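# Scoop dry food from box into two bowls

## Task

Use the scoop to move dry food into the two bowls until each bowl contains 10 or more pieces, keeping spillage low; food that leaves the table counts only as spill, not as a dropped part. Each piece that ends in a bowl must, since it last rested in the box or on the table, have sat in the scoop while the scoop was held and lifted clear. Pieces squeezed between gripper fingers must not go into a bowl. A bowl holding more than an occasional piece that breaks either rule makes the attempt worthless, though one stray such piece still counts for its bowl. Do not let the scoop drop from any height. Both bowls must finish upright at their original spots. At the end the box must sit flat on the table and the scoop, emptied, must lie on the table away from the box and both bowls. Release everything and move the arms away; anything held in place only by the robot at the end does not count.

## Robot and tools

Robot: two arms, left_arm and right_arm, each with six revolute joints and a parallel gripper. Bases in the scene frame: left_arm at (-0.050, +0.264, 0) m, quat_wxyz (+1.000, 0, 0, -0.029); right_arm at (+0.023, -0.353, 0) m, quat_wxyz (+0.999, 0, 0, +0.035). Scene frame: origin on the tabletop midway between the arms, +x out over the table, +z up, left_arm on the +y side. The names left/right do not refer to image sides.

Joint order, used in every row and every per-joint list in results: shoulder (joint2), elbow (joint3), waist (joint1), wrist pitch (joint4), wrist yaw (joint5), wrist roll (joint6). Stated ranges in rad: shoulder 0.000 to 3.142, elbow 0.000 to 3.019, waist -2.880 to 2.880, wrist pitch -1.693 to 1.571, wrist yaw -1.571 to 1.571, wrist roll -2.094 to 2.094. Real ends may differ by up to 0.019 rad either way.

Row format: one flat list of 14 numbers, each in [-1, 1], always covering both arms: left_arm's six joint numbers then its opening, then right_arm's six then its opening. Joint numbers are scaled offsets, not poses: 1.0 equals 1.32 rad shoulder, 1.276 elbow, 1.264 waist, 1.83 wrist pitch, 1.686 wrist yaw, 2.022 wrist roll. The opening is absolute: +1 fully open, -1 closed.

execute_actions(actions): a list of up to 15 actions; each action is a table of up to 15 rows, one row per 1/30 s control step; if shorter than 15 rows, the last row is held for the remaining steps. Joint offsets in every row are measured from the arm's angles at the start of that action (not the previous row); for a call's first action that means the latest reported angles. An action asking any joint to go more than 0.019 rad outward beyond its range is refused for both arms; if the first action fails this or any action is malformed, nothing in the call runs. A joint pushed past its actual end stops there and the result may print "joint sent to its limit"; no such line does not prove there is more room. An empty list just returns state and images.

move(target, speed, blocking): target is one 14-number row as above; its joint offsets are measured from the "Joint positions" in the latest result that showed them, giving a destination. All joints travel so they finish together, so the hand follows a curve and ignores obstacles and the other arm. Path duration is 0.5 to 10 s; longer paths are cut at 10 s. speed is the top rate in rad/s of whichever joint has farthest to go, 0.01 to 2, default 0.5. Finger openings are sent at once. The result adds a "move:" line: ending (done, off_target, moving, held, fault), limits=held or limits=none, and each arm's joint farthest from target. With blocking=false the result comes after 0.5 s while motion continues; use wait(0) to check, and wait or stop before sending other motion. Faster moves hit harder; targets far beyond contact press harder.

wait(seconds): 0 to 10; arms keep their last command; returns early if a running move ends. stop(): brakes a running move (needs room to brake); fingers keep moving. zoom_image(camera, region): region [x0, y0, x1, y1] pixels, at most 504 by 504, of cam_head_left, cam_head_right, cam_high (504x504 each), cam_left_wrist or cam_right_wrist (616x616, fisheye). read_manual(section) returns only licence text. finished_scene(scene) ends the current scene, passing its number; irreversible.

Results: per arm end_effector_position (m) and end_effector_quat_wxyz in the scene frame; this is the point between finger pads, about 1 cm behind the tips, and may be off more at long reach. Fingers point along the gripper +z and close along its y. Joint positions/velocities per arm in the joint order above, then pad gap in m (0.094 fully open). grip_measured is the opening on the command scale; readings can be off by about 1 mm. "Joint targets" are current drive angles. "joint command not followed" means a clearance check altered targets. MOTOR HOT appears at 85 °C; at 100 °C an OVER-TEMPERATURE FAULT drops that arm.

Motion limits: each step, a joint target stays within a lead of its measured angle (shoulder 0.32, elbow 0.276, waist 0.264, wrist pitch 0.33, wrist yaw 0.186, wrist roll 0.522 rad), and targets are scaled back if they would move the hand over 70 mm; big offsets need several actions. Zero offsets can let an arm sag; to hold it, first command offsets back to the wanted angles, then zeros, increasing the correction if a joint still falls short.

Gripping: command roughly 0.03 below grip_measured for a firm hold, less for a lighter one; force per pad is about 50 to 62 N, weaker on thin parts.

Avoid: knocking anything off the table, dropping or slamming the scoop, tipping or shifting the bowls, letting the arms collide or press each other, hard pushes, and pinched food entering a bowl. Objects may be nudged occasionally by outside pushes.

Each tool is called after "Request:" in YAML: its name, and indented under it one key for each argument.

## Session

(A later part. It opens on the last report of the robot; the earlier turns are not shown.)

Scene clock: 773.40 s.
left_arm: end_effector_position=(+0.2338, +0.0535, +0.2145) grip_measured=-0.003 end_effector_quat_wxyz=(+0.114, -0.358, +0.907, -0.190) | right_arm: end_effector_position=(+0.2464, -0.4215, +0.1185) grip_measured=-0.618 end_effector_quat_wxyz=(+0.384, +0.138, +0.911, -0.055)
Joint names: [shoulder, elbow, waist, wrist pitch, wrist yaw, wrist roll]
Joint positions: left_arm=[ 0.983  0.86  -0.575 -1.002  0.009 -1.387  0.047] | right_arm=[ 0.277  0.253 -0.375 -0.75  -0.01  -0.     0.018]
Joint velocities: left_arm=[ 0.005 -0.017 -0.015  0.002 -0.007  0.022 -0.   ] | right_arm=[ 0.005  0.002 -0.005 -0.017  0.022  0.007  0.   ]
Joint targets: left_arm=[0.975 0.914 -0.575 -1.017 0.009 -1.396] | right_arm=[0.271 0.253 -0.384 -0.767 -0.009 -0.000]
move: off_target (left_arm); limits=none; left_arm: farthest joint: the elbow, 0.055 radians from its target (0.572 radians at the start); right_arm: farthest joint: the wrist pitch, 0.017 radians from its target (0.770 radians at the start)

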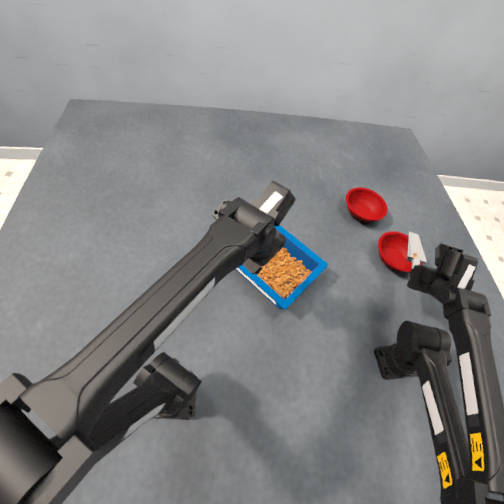

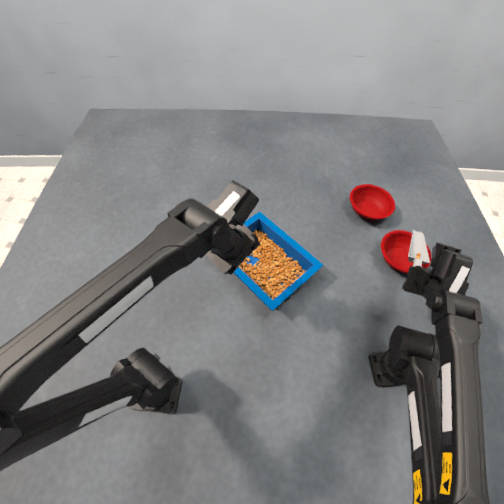

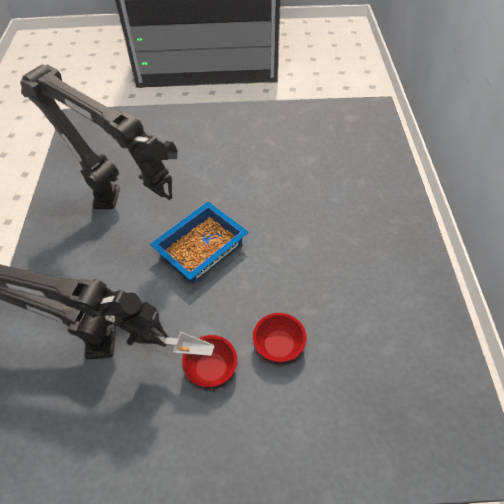

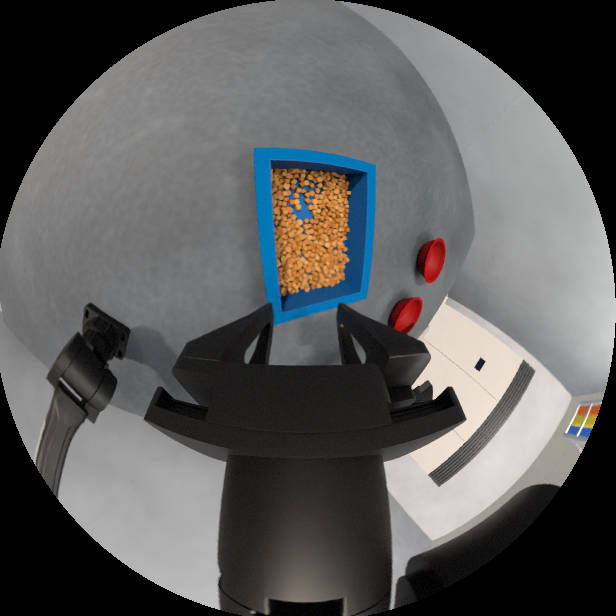

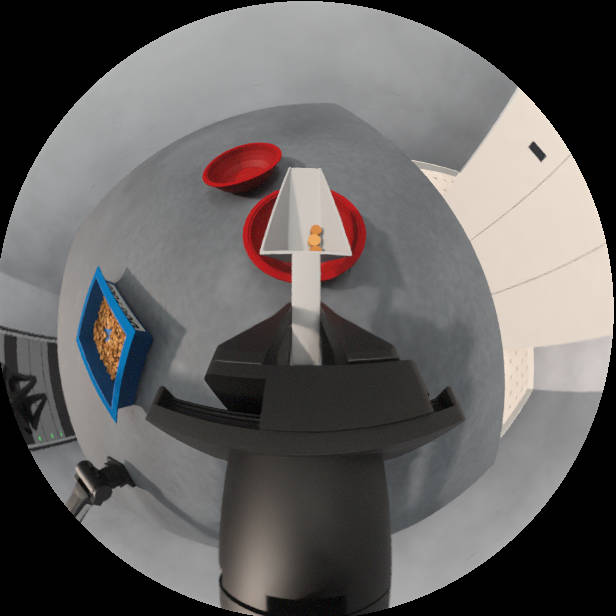

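Request:
move:
  target: [0.2205,0.0423,0,-0.008,0,-0.005,0, 0.602,0.501,-0.007,-0.383,0,0,-0.65]
  speed: 0.45

Scene clock: 789.93 s.
left_arm: end_effector_position=(+0.2421, +0.0474, +0.1225) grip_measured=-0.003 end_effector_quat_wxyz=(+0.042, -0.367, +0.926, -0.076) | right_arm: end_effector_position=(+0.2634, -0.4269, +0.1665) grip_measured=-0.618 end_effector_quat_wxyz=(-0.041, +0.151, +0.988, +0.011)
Joint names: [shoulder, elbow, waist, wrist pitch, wrist yaw, wrist roll]
Joint positions: left_arm=[ 1.255  0.86  -0.575 -1.002  0.009 -1.388  0.047] | right_arm=[ 1.071  0.849 -0.375 -1.434 -0.01  -0.     0.018]
Joint velocities: left_arm=[-0.005  0.007 -0.015  0.017 -0.037 -0.022 -0.   ] | right_arm=[ 0.005  0.017 -0.005  0.002 -0.037 -0.066 -0.   ]
Joint targets: left_arm=[1.274 0.914 -0.575 -1.017 0.009 -1.397] | right_arm=[1.071 0.892 -0.383 -1.450 -0.010 -0.000]
move: off_target (left_arm, right_arm); limits=none; left_arm: farthest joint: the elbow, 0.054 radians from its target (0.054 radians at the start); right_arm: farthest joint: the elbow, 0.043 radians from its target (0.639 radians at the start)

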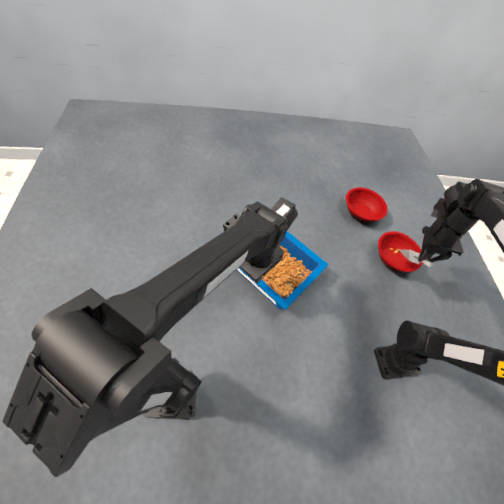

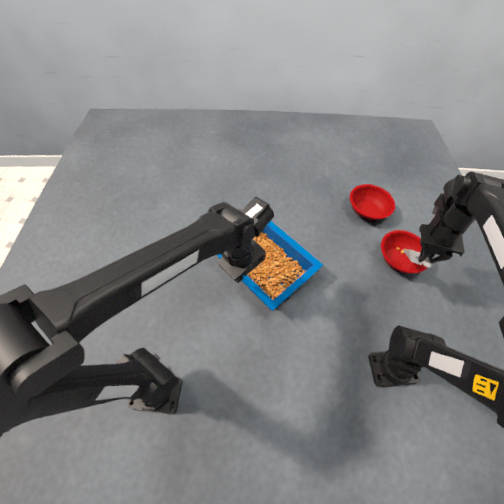

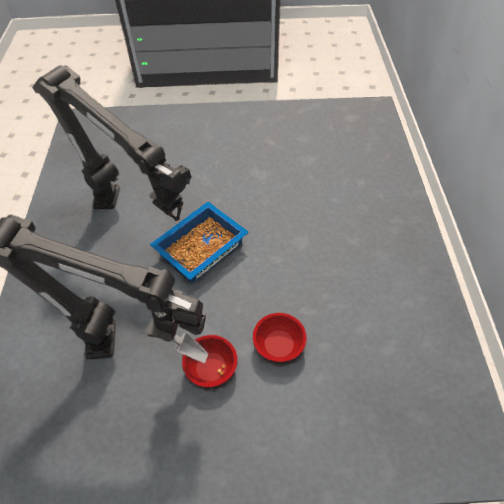

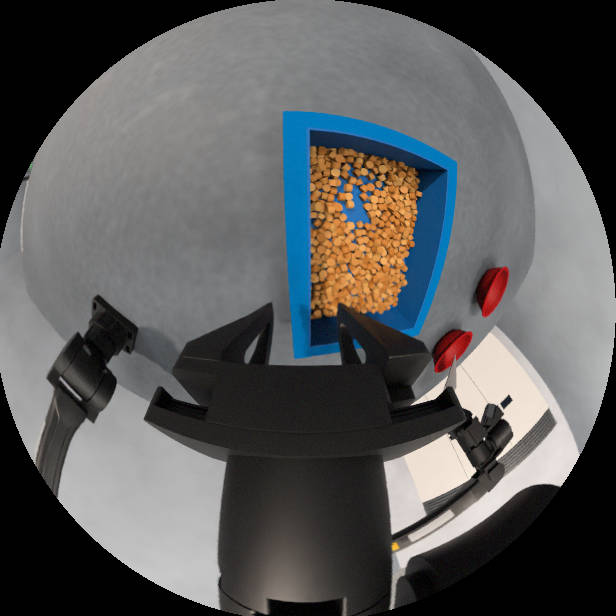

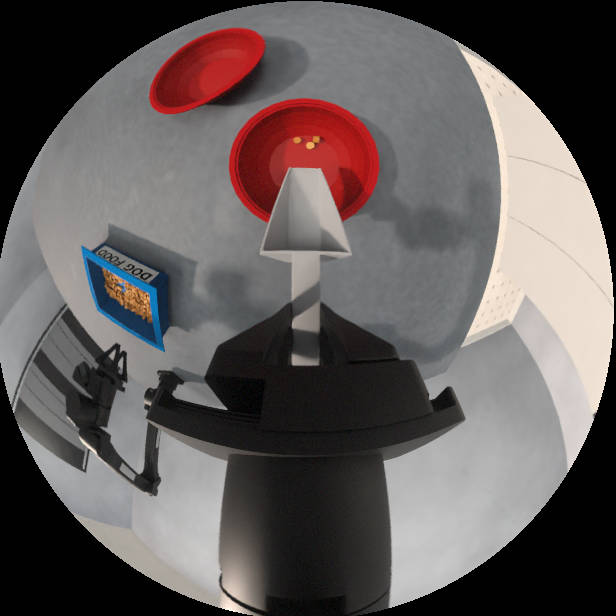

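Request:
move:
  target: [0.096,-0.091,0,0.134,0,-0.005,0, -0.325,-0.3135,0.375,0.385,0,0,-0.65]
  speed: 0.45

Scene clock: 809.77 s.
left_arm: end_effector_position=(+0.2473, +0.0436, +0.0570) grip_measured=-0.003 end_effector_quat_wxyz=(+0.047, -0.367, +0.925, -0.084) | right_arm: end_effector_position=(+0.2971, -0.3081, +0.1386) grip_measured=-0.618 end_effector_quat_wxyz=(+0.304, -0.076, +0.949, +0.028)
Joint names: [shoulder, elbow, waist, wrist pitch, wrist yaw, wrist roll]
Joint positions: left_arm=[ 1.358  0.755 -0.575 -0.773  0.009 -1.389  0.047] | right_arm=[ 0.646  0.451  0.086 -0.756 -0.01  -0.     0.018]
Joint velocities: left_arm=[ 0.005 -0.002  0.005  0.007 -0.007 -0.007 -0.001] | right_arm=[ 0.024  0.012 -0.015 -0.012 -0.022  0.051  0.   ]
Joint targets: left_arm=[1.381 0.744 -0.575 -0.757 0.009 -1.398] | right_arm=[0.642 0.449 0.099 -0.729 -0.010 -0.000]
move: off_target (left_arm, right_arm); limits=none; left_arm: farthest joint: the shoulder, 0.023 radians from its target (0.127 radians at the start); right_arm: farthest joint: the wrist pitch, 0.027 radians from its target (0.704 radians at the start)

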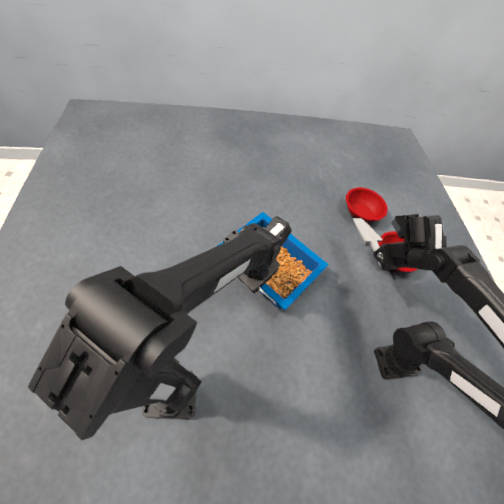

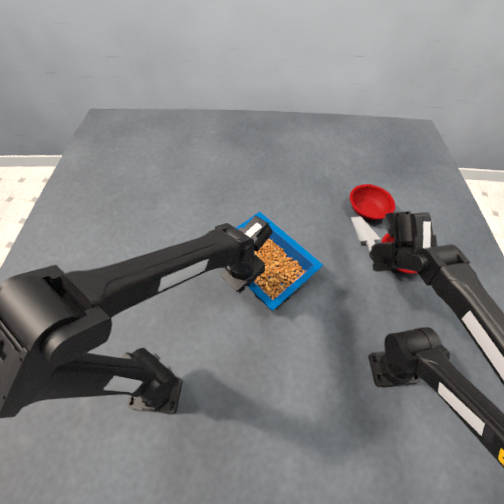

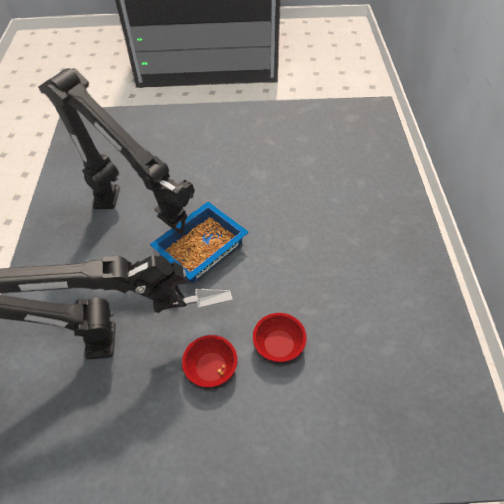

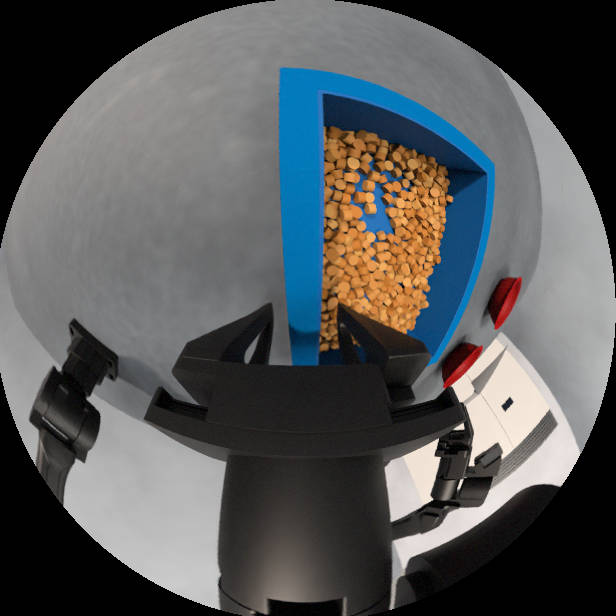

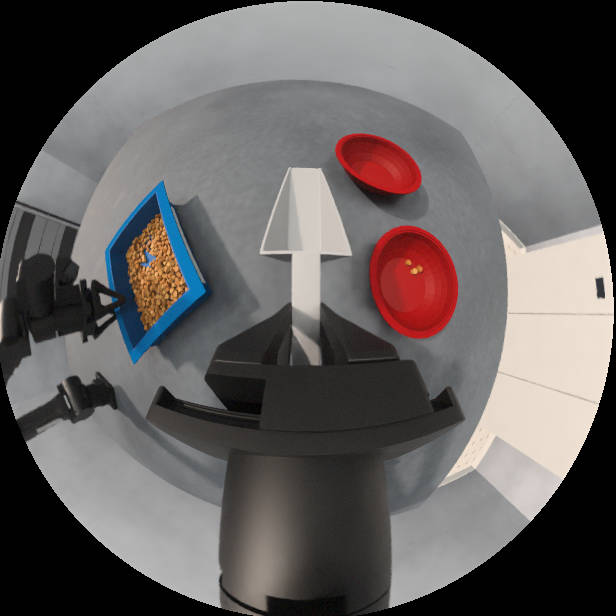

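Request:
move:
  target: [0.035,-0.0086,0,0.0087,0,-0.005,0, 0,0,0.01,0.0148,0,0,-0.65]
  speed: 0.15

Request:
move:
  target: [0.035,-0.0086,0,0.0087,0,-0.005,-0.6, 0,0,0.01,0.0148,0,0,-0.65]
  speed: 0.15

Scene clock: 814.57 s.
left_arm: end_effector_position=(+0.2459, +0.0447, +0.0487) grip_measured=-0.003 end_effector_quat_wxyz=(+0.041, -0.368, +0.926, -0.075) | right_arm: end_effector_position=(+0.2971, -0.3081, +0.1386) grip_measured=-0.618 end_effector_quat_wxyz=(+0.304, -0.076, +0.949, +0.028)
Joint names: [shoulder, elbow, waist, wrist pitch, wrist yaw, wrist roll]
Joint positions: left_arm=[ 1.382  0.755 -0.575 -0.773  0.009 -1.39   0.047] | right_arm=[ 0.646  0.451  0.086 -0.756 -0.01  -0.     0.018]
Joint velocities: left_arm=[ 0.005 -0.002 -0.015 -0.007 -0.066  0.022 -0.   ] | right_arm=[-0.005 -0.022  0.005  0.007  0.007 -0.007 -0.   ]
Joint targets: left_arm=[1.405 0.744 -0.575 -0.758 0.009 -1.399] | right_arm=[0.646 0.451 0.099 -0.729 -0.010 -0.000]
move: off_target (left_arm, right_arm); limits=none; left_arm: farthest joint: the shoulder, 0.022 radians from its target (0.046 radians at the start); right_arm: farthest joint: the wrist pitch, 0.027 radians from its target (0.027 radians at the start)

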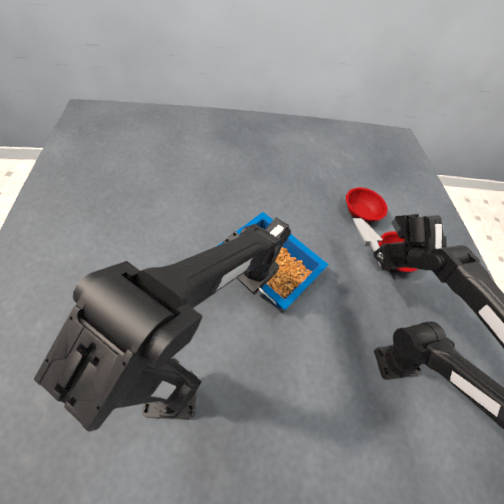

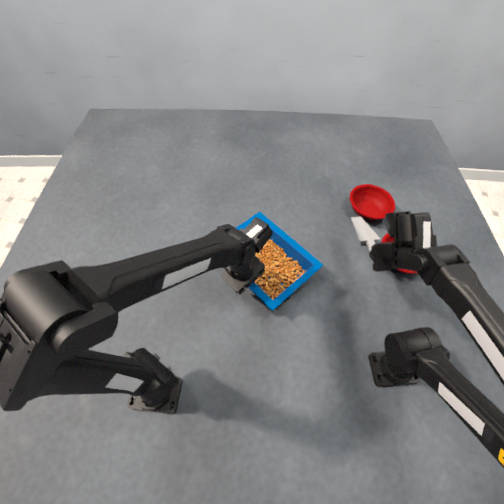

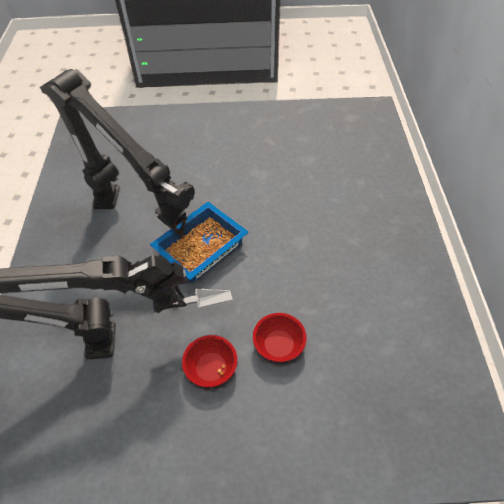

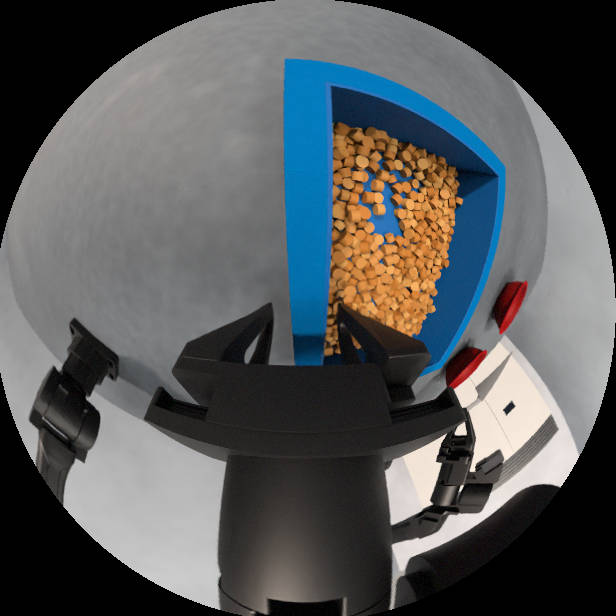

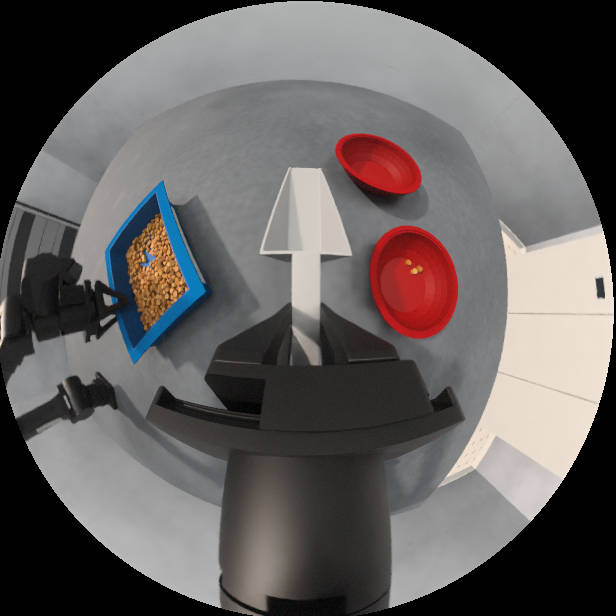

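Scene clock: 815.27 s.
left_arm: end_effector_position=(+0.2459, +0.0446, +0.0484) grip_measured=-0.582 end_effector_quat_wxyz=(+0.041, -0.368, +0.926, -0.074) | right_arm: end_effector_position=(+0.2971, -0.3081, +0.1386) grip_measured=-0.618 end_effector_quat_wxyz=(+0.304, -0.076, +0.949, +0.028)
Joint names: [shoulder, elbow, waist, wrist pitch, wrist yaw, wrist roll]
Joint positions: left_arm=[ 1.383  0.755 -0.575 -0.773  0.009 -1.391  0.02 ] | right_arm=[ 0.646  0.451  0.086 -0.756 -0.01  -0.     0.018]
Joint velocities: left_arm=[-0.005 -0.012 -0.005  0.017 -0.051 -0.022 -0.001] | right_arm=[ 0.005  0.012  0.005  0.002  0.037 -0.007 -0.   ]
Joint targets: left_arm=[1.428 0.744 -0.575 -0.758 0.009 -1.400] | right_arm=[0.646 0.451 0.099 -0.729 -0.010 -0.000]
move: off_target (left_arm, right_arm); limits=none; left_arm: farthest joint: the shoulder, 0.045 radians from its target (0.046 radians at the start); right_arm: farthest joint: the wrist pitch, 0.027 radians from its target (0.027 radians at the start)

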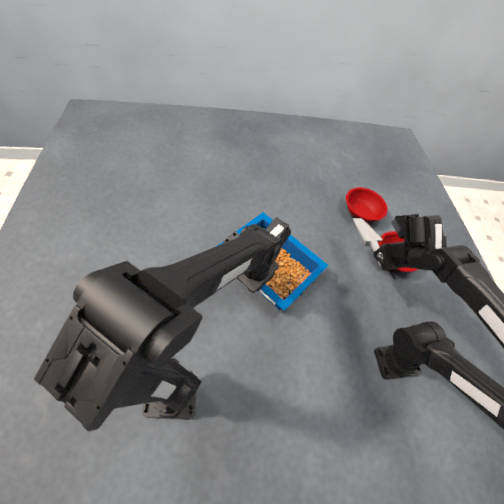

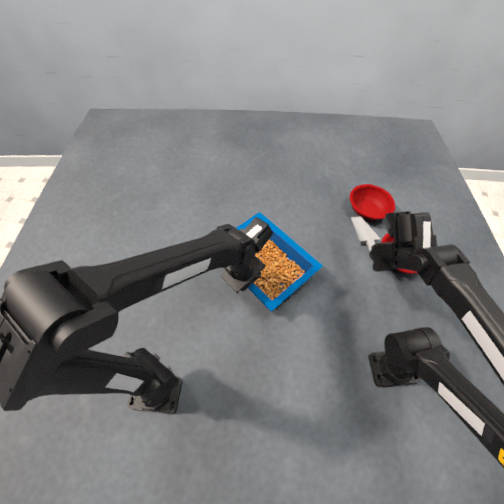

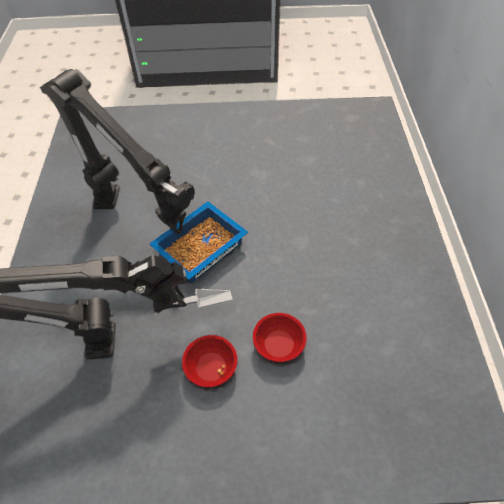

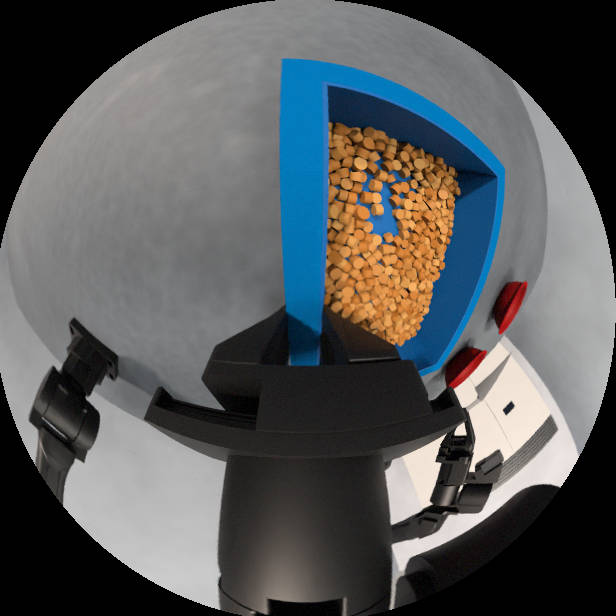

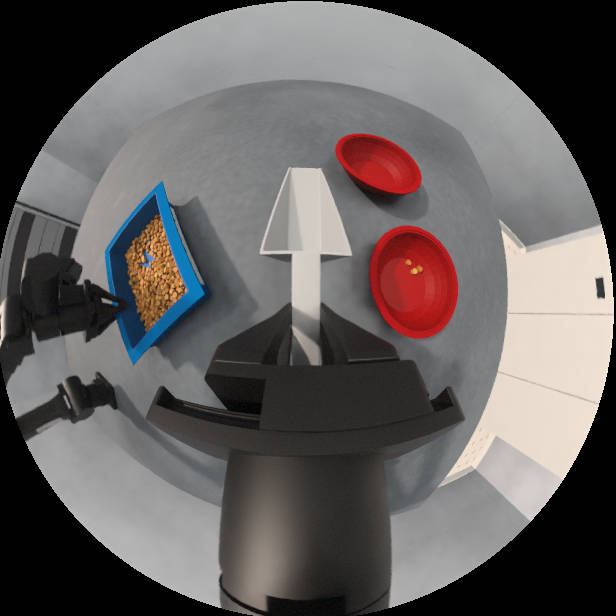

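Request:
move:
  target: [0.0886,0.2257,0,-0.194,0,-0.004,-0.63, 0,0,0.01,0.0148,0,0,-0.65]
  speed: 0.15

Scene clock: 839.40 s.
left_arm: end_effector_position=(+0.2570, +0.0366, +0.0879) grip_measured=-0.585 end_effector_quat_wxyz=(-0.013, -0.370, +0.929, +0.012) | right_arm: end_effector_position=(+0.2971, -0.3081, +0.1386) grip_measured=-0.618 end_effector_quat_wxyz=(+0.304, -0.076, +0.949, +0.028)
Joint names: [shoulder, elbow, waist, wrist pitch, wrist yaw, wrist roll]
Joint positions: left_arm=[ 1.476  0.985 -0.575 -1.113  0.009 -1.392  0.019] | right_arm=[ 0.646  0.451  0.086 -0.756 -0.01  -0.     0.018]
Joint velocities: left_arm=[ 0.005 -0.007 -0.005 -0.007 -0.037 -0.037 -0.001] | right_arm=[ 0.005  0.012 -0.024 -0.007 -0.007 -0.022 -0.001]
Joint targets: left_arm=[1.500 1.043 -0.575 -1.128 0.009 -1.400] | right_arm=[0.646 0.451 0.099 -0.729 -0.010 -0.000]
move: off_target (left_arm, right_arm); limits=none; left_arm: farthest joint: the elbow, 0.058 radians from its target (0.288 radians at the start); right_arm: farthest joint: the wrist pitch, 0.027 radians from its target (0.027 radians at the start)

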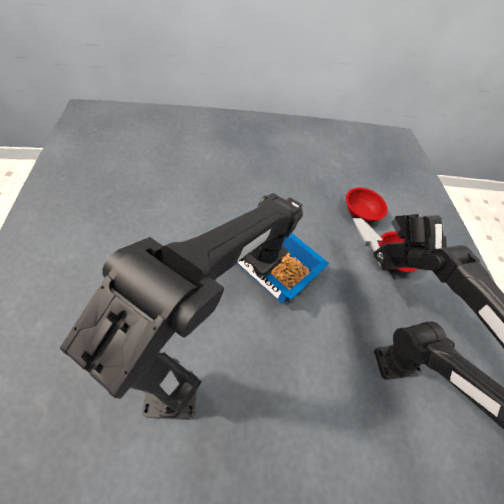

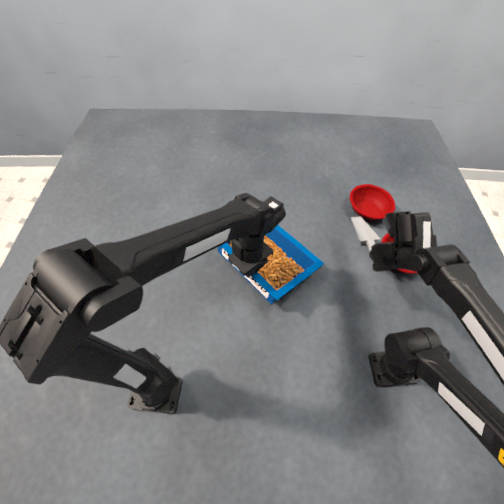

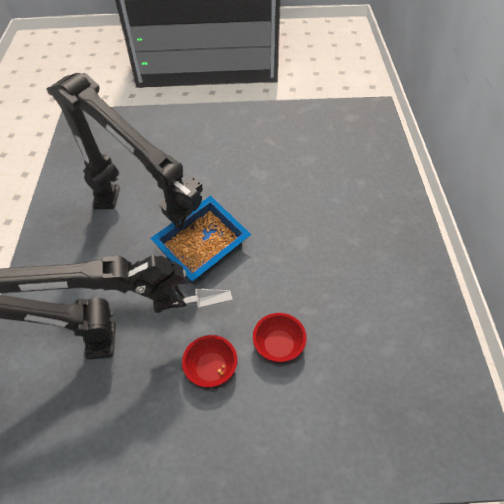

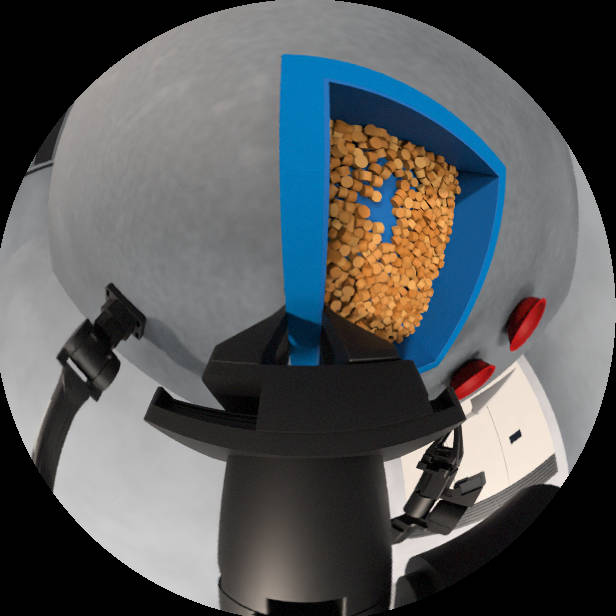

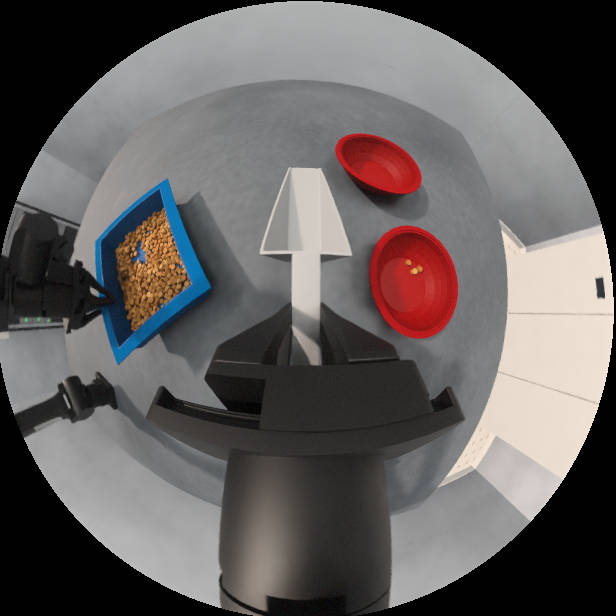

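Request:
move:
  target: [0.1455,0.2563,0,-0.191,0,-0.004,-0.63, 0,0,0.01,0.0148,0,0,-0.65]
  speed: 0.15

Scene clock: 844.27 s.
left_arm: end_effector_position=(+0.2776, +0.0220, +0.1233) grip_measured=-0.586 end_effector_quat_wxyz=(-0.070, -0.371, +0.920, +0.107) | right_arm: end_effector_position=(+0.2971, -0.3081, +0.1386) grip_measured=-0.618 end_effector_quat_wxyz=(+0.304, -0.076, +0.949, +0.028)
Joint names: [shoulder, elbow, waist, wrist pitch, wrist yaw, wrist roll]
Joint positions: left_arm=[ 1.639  1.256 -0.575 -1.444  0.007 -1.399  0.019] | right_arm=[ 0.646  0.451  0.086 -0.756 -0.01  -0.     0.018]
Joint velocities: left_arm=[-0.015 -0.012 -0.005  0.007  0.007  0.007 -0.002] | right_arm=[-0.015 -0.007  0.005  0.007  0.007 -0.051 -0.   ]
Joint targets: left_arm=[1.669 1.311 -0.575 -1.462 0.009 -1.399] | right_arm=[0.646 0.451 0.099 -0.729 -0.010 -0.000]
move: off_target (left_arm, right_arm); limits=none; left_arm: farthest joint: the elbow, 0.056 radians from its target (0.327 radians at the start); right_arm: farthest joint: the wrist pitch, 0.027 radians from its target (0.027 radians at the start)

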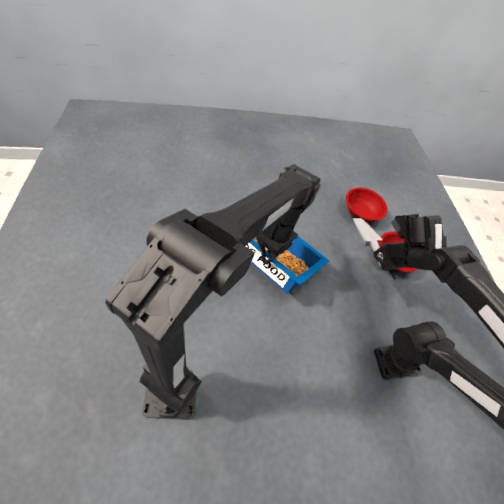

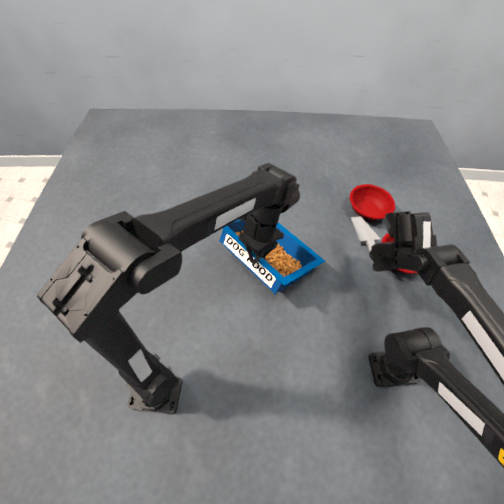

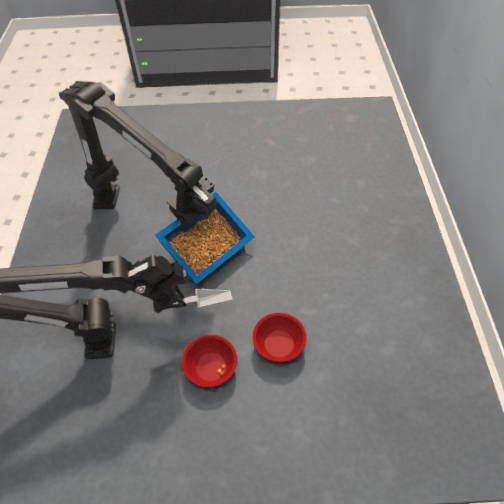

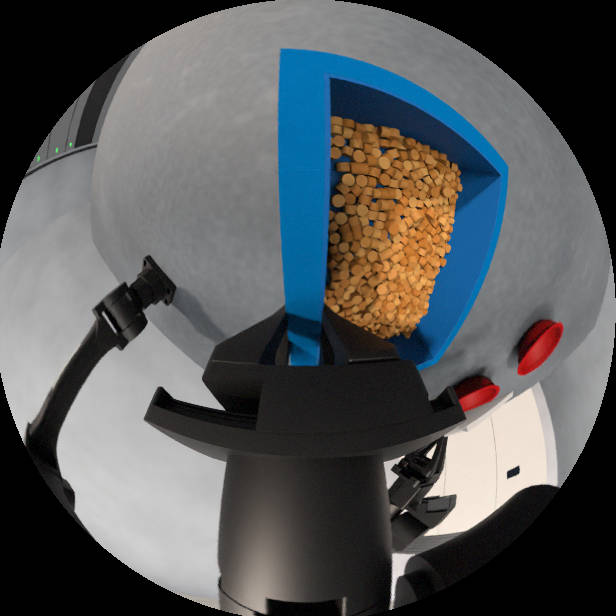

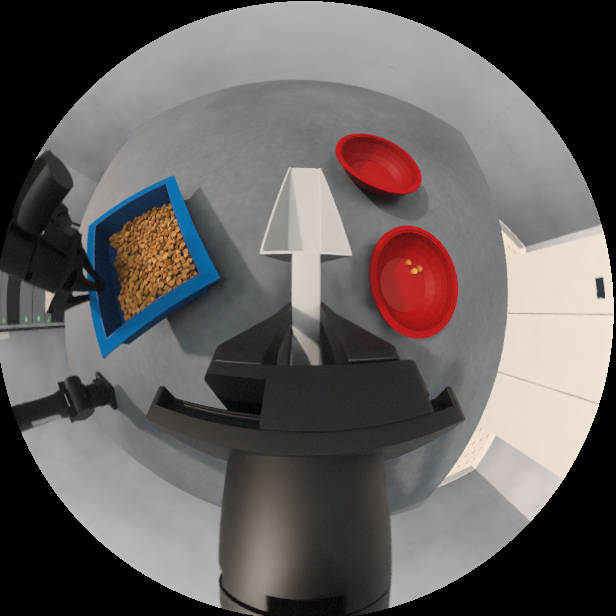

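Request:
move:
  target: [0.068,0.119,0,-0.076,0,0,-0.63, 0,0,0.01,0.0148,0,0,-0.65]
  speed: 0.12

Scene clock: 847.67 s.
left_arm: end_effector_position=(+0.2836, +0.0180, +0.1364) grip_measured=-0.587 end_effector_quat_wxyz=(-0.091, -0.370, +0.914, +0.143) | right_arm: end_effector_position=(+0.2971, -0.3081, +0.1386) grip_measured=-0.618 end_effector_quat_wxyz=(+0.304, -0.076, +0.949, +0.028)
Joint names: [shoulder, elbow, waist, wrist pitch, wrist yaw, wrist roll]
Joint positions: left_arm=[ 1.698  1.352 -0.575 -1.565  0.005 -1.401  0.019] | right_arm=[ 0.646  0.451  0.086 -0.756 -0.01  -0.     0.018]
Joint velocities: left_arm=[-0.005 -0.002 -0.005 -0.002  0.007  0.037 -0.001] | right_arm=[-0.005  0.022 -0.015 -0.017 -0.022  0.037 -0.001]
Joint targets: left_arm=[1.728 1.408 -0.575 -1.583 0.007 -1.399] | right_arm=[0.646 0.451 0.099 -0.729 -0.010 -0.000]
move: off_target (left_arm, right_arm); limits=none; left_arm: farthest joint: the elbow, 0.056 radians from its target (0.152 radians at the start); right_arm: farthest joint: the wrist pitch, 0.027 radians from its target (0.027 radians at the start)

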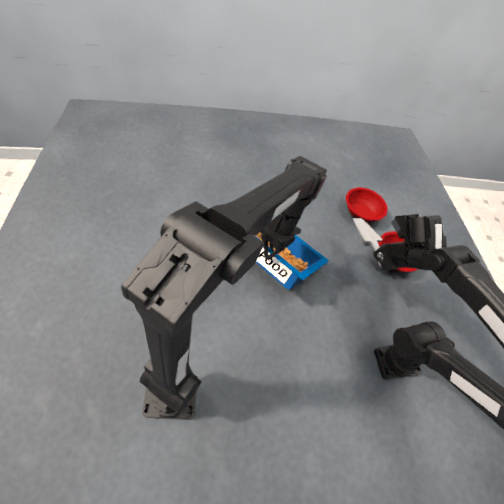

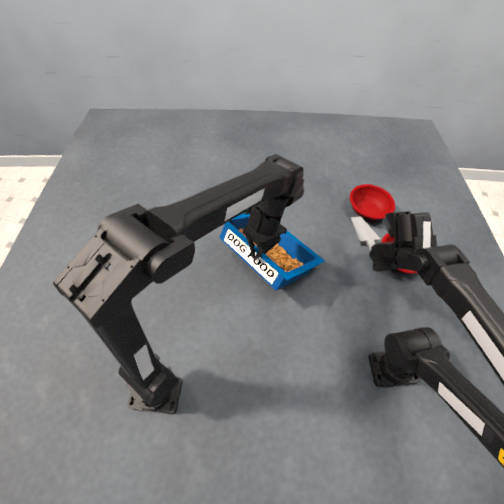

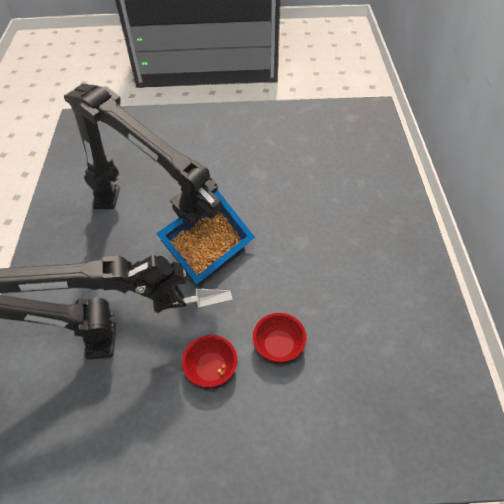

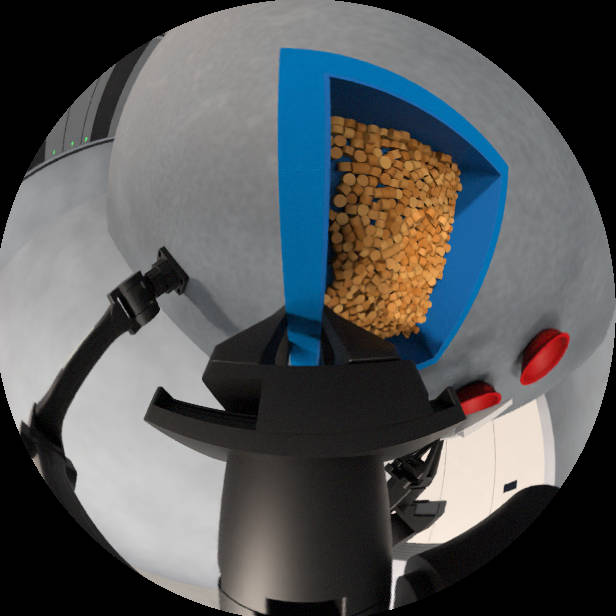

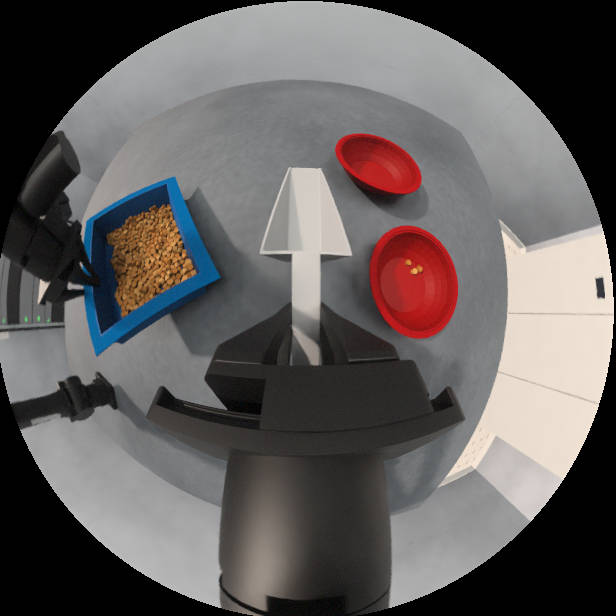

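Request:
move:
  target: [0.055,0.118,0,-0.062,0,0,-0.63, 0,0,0.01,0.0148,0,0,-0.65]
  speed: 0.15

Scene clock: 853.67 s.
left_arm: end_effector_position=(+0.2917, +0.0123, +0.1490) grip_measured=-0.590 end_effector_quat_wxyz=(-0.105, -0.368, +0.909, +0.166) | right_arm: end_effector_position=(+0.2971, -0.3081, +0.1386) grip_measured=-0.618 end_effector_quat_wxyz=(+0.304, -0.076, +0.949, +0.028)
Joint names: [shoulder, elbow, waist, wrist pitch, wrist yaw, wrist roll]
Joint positions: left_arm=[ 1.748  1.44  -0.575 -1.659  0.004 -1.402  0.019] | right_arm=[ 0.646  0.451  0.086 -0.756 -0.01  -0.     0.018]
Joint velocities: left_arm=[-0.015  0.007 -0.005 -0.007 -0.007  0.11   0.   ] | right_arm=[ 0.005 -0.012  0.024 -0.007  0.037 -0.037 -0.001]
Joint targets: left_arm=[1.771 1.503 -0.575 -1.679 0.005 -1.401] | right_arm=[0.646 0.451 0.099 -0.729 -0.010 -0.000]
move: off_target (left_arm, right_arm); limits=none; left_arm: farthest joint: the elbow, 0.063 radians from its target (0.150 radians at the start); right_arm: farthest joint: the wrist pitch, 0.027 radians from its target (0.027 radians at the start)

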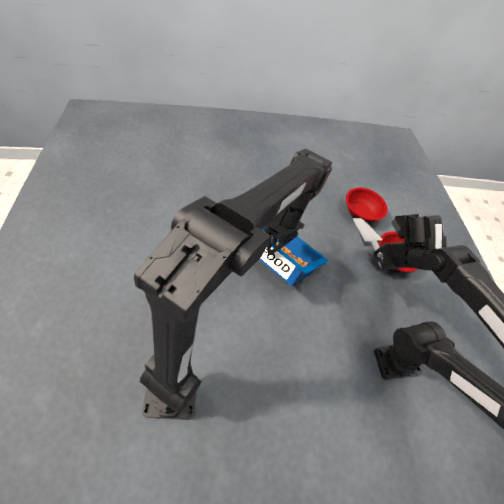

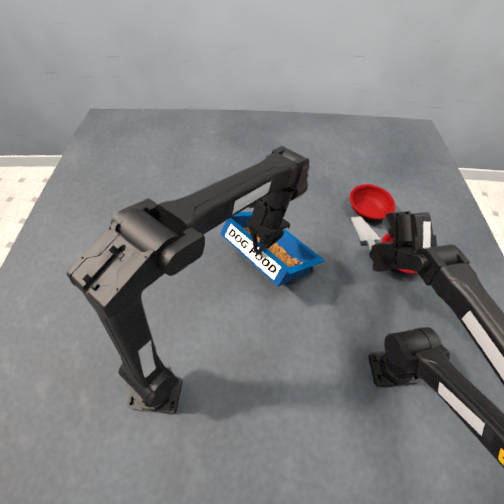

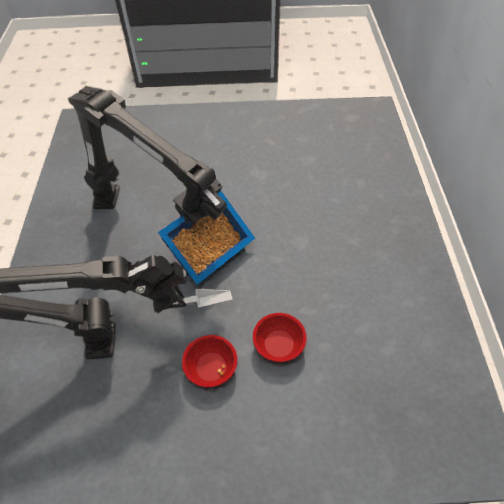

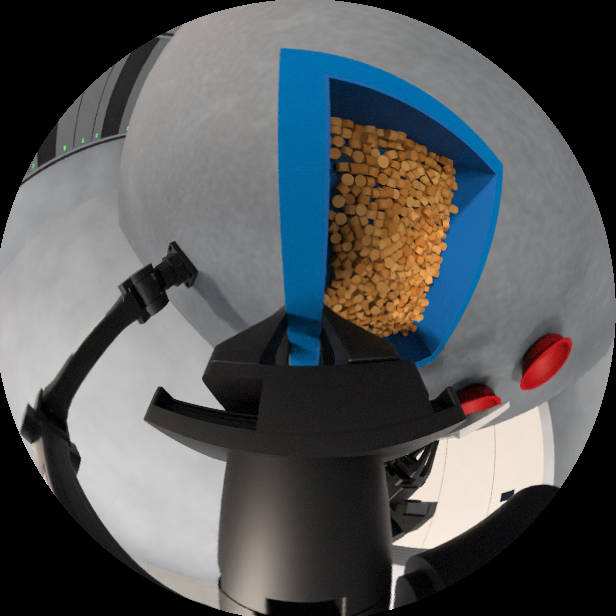

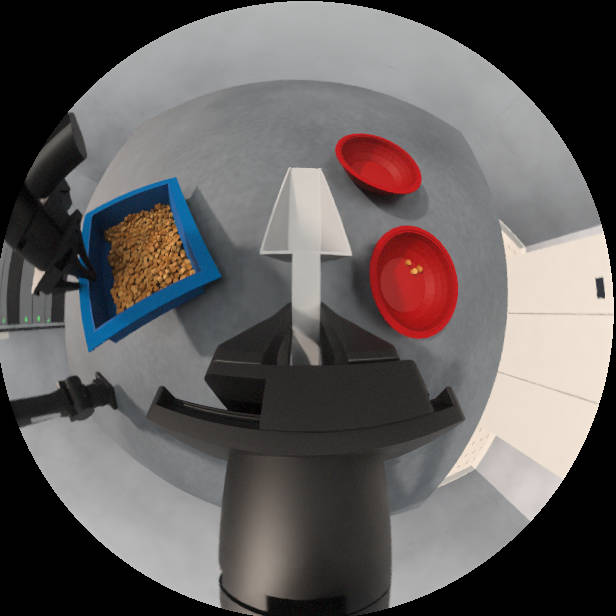

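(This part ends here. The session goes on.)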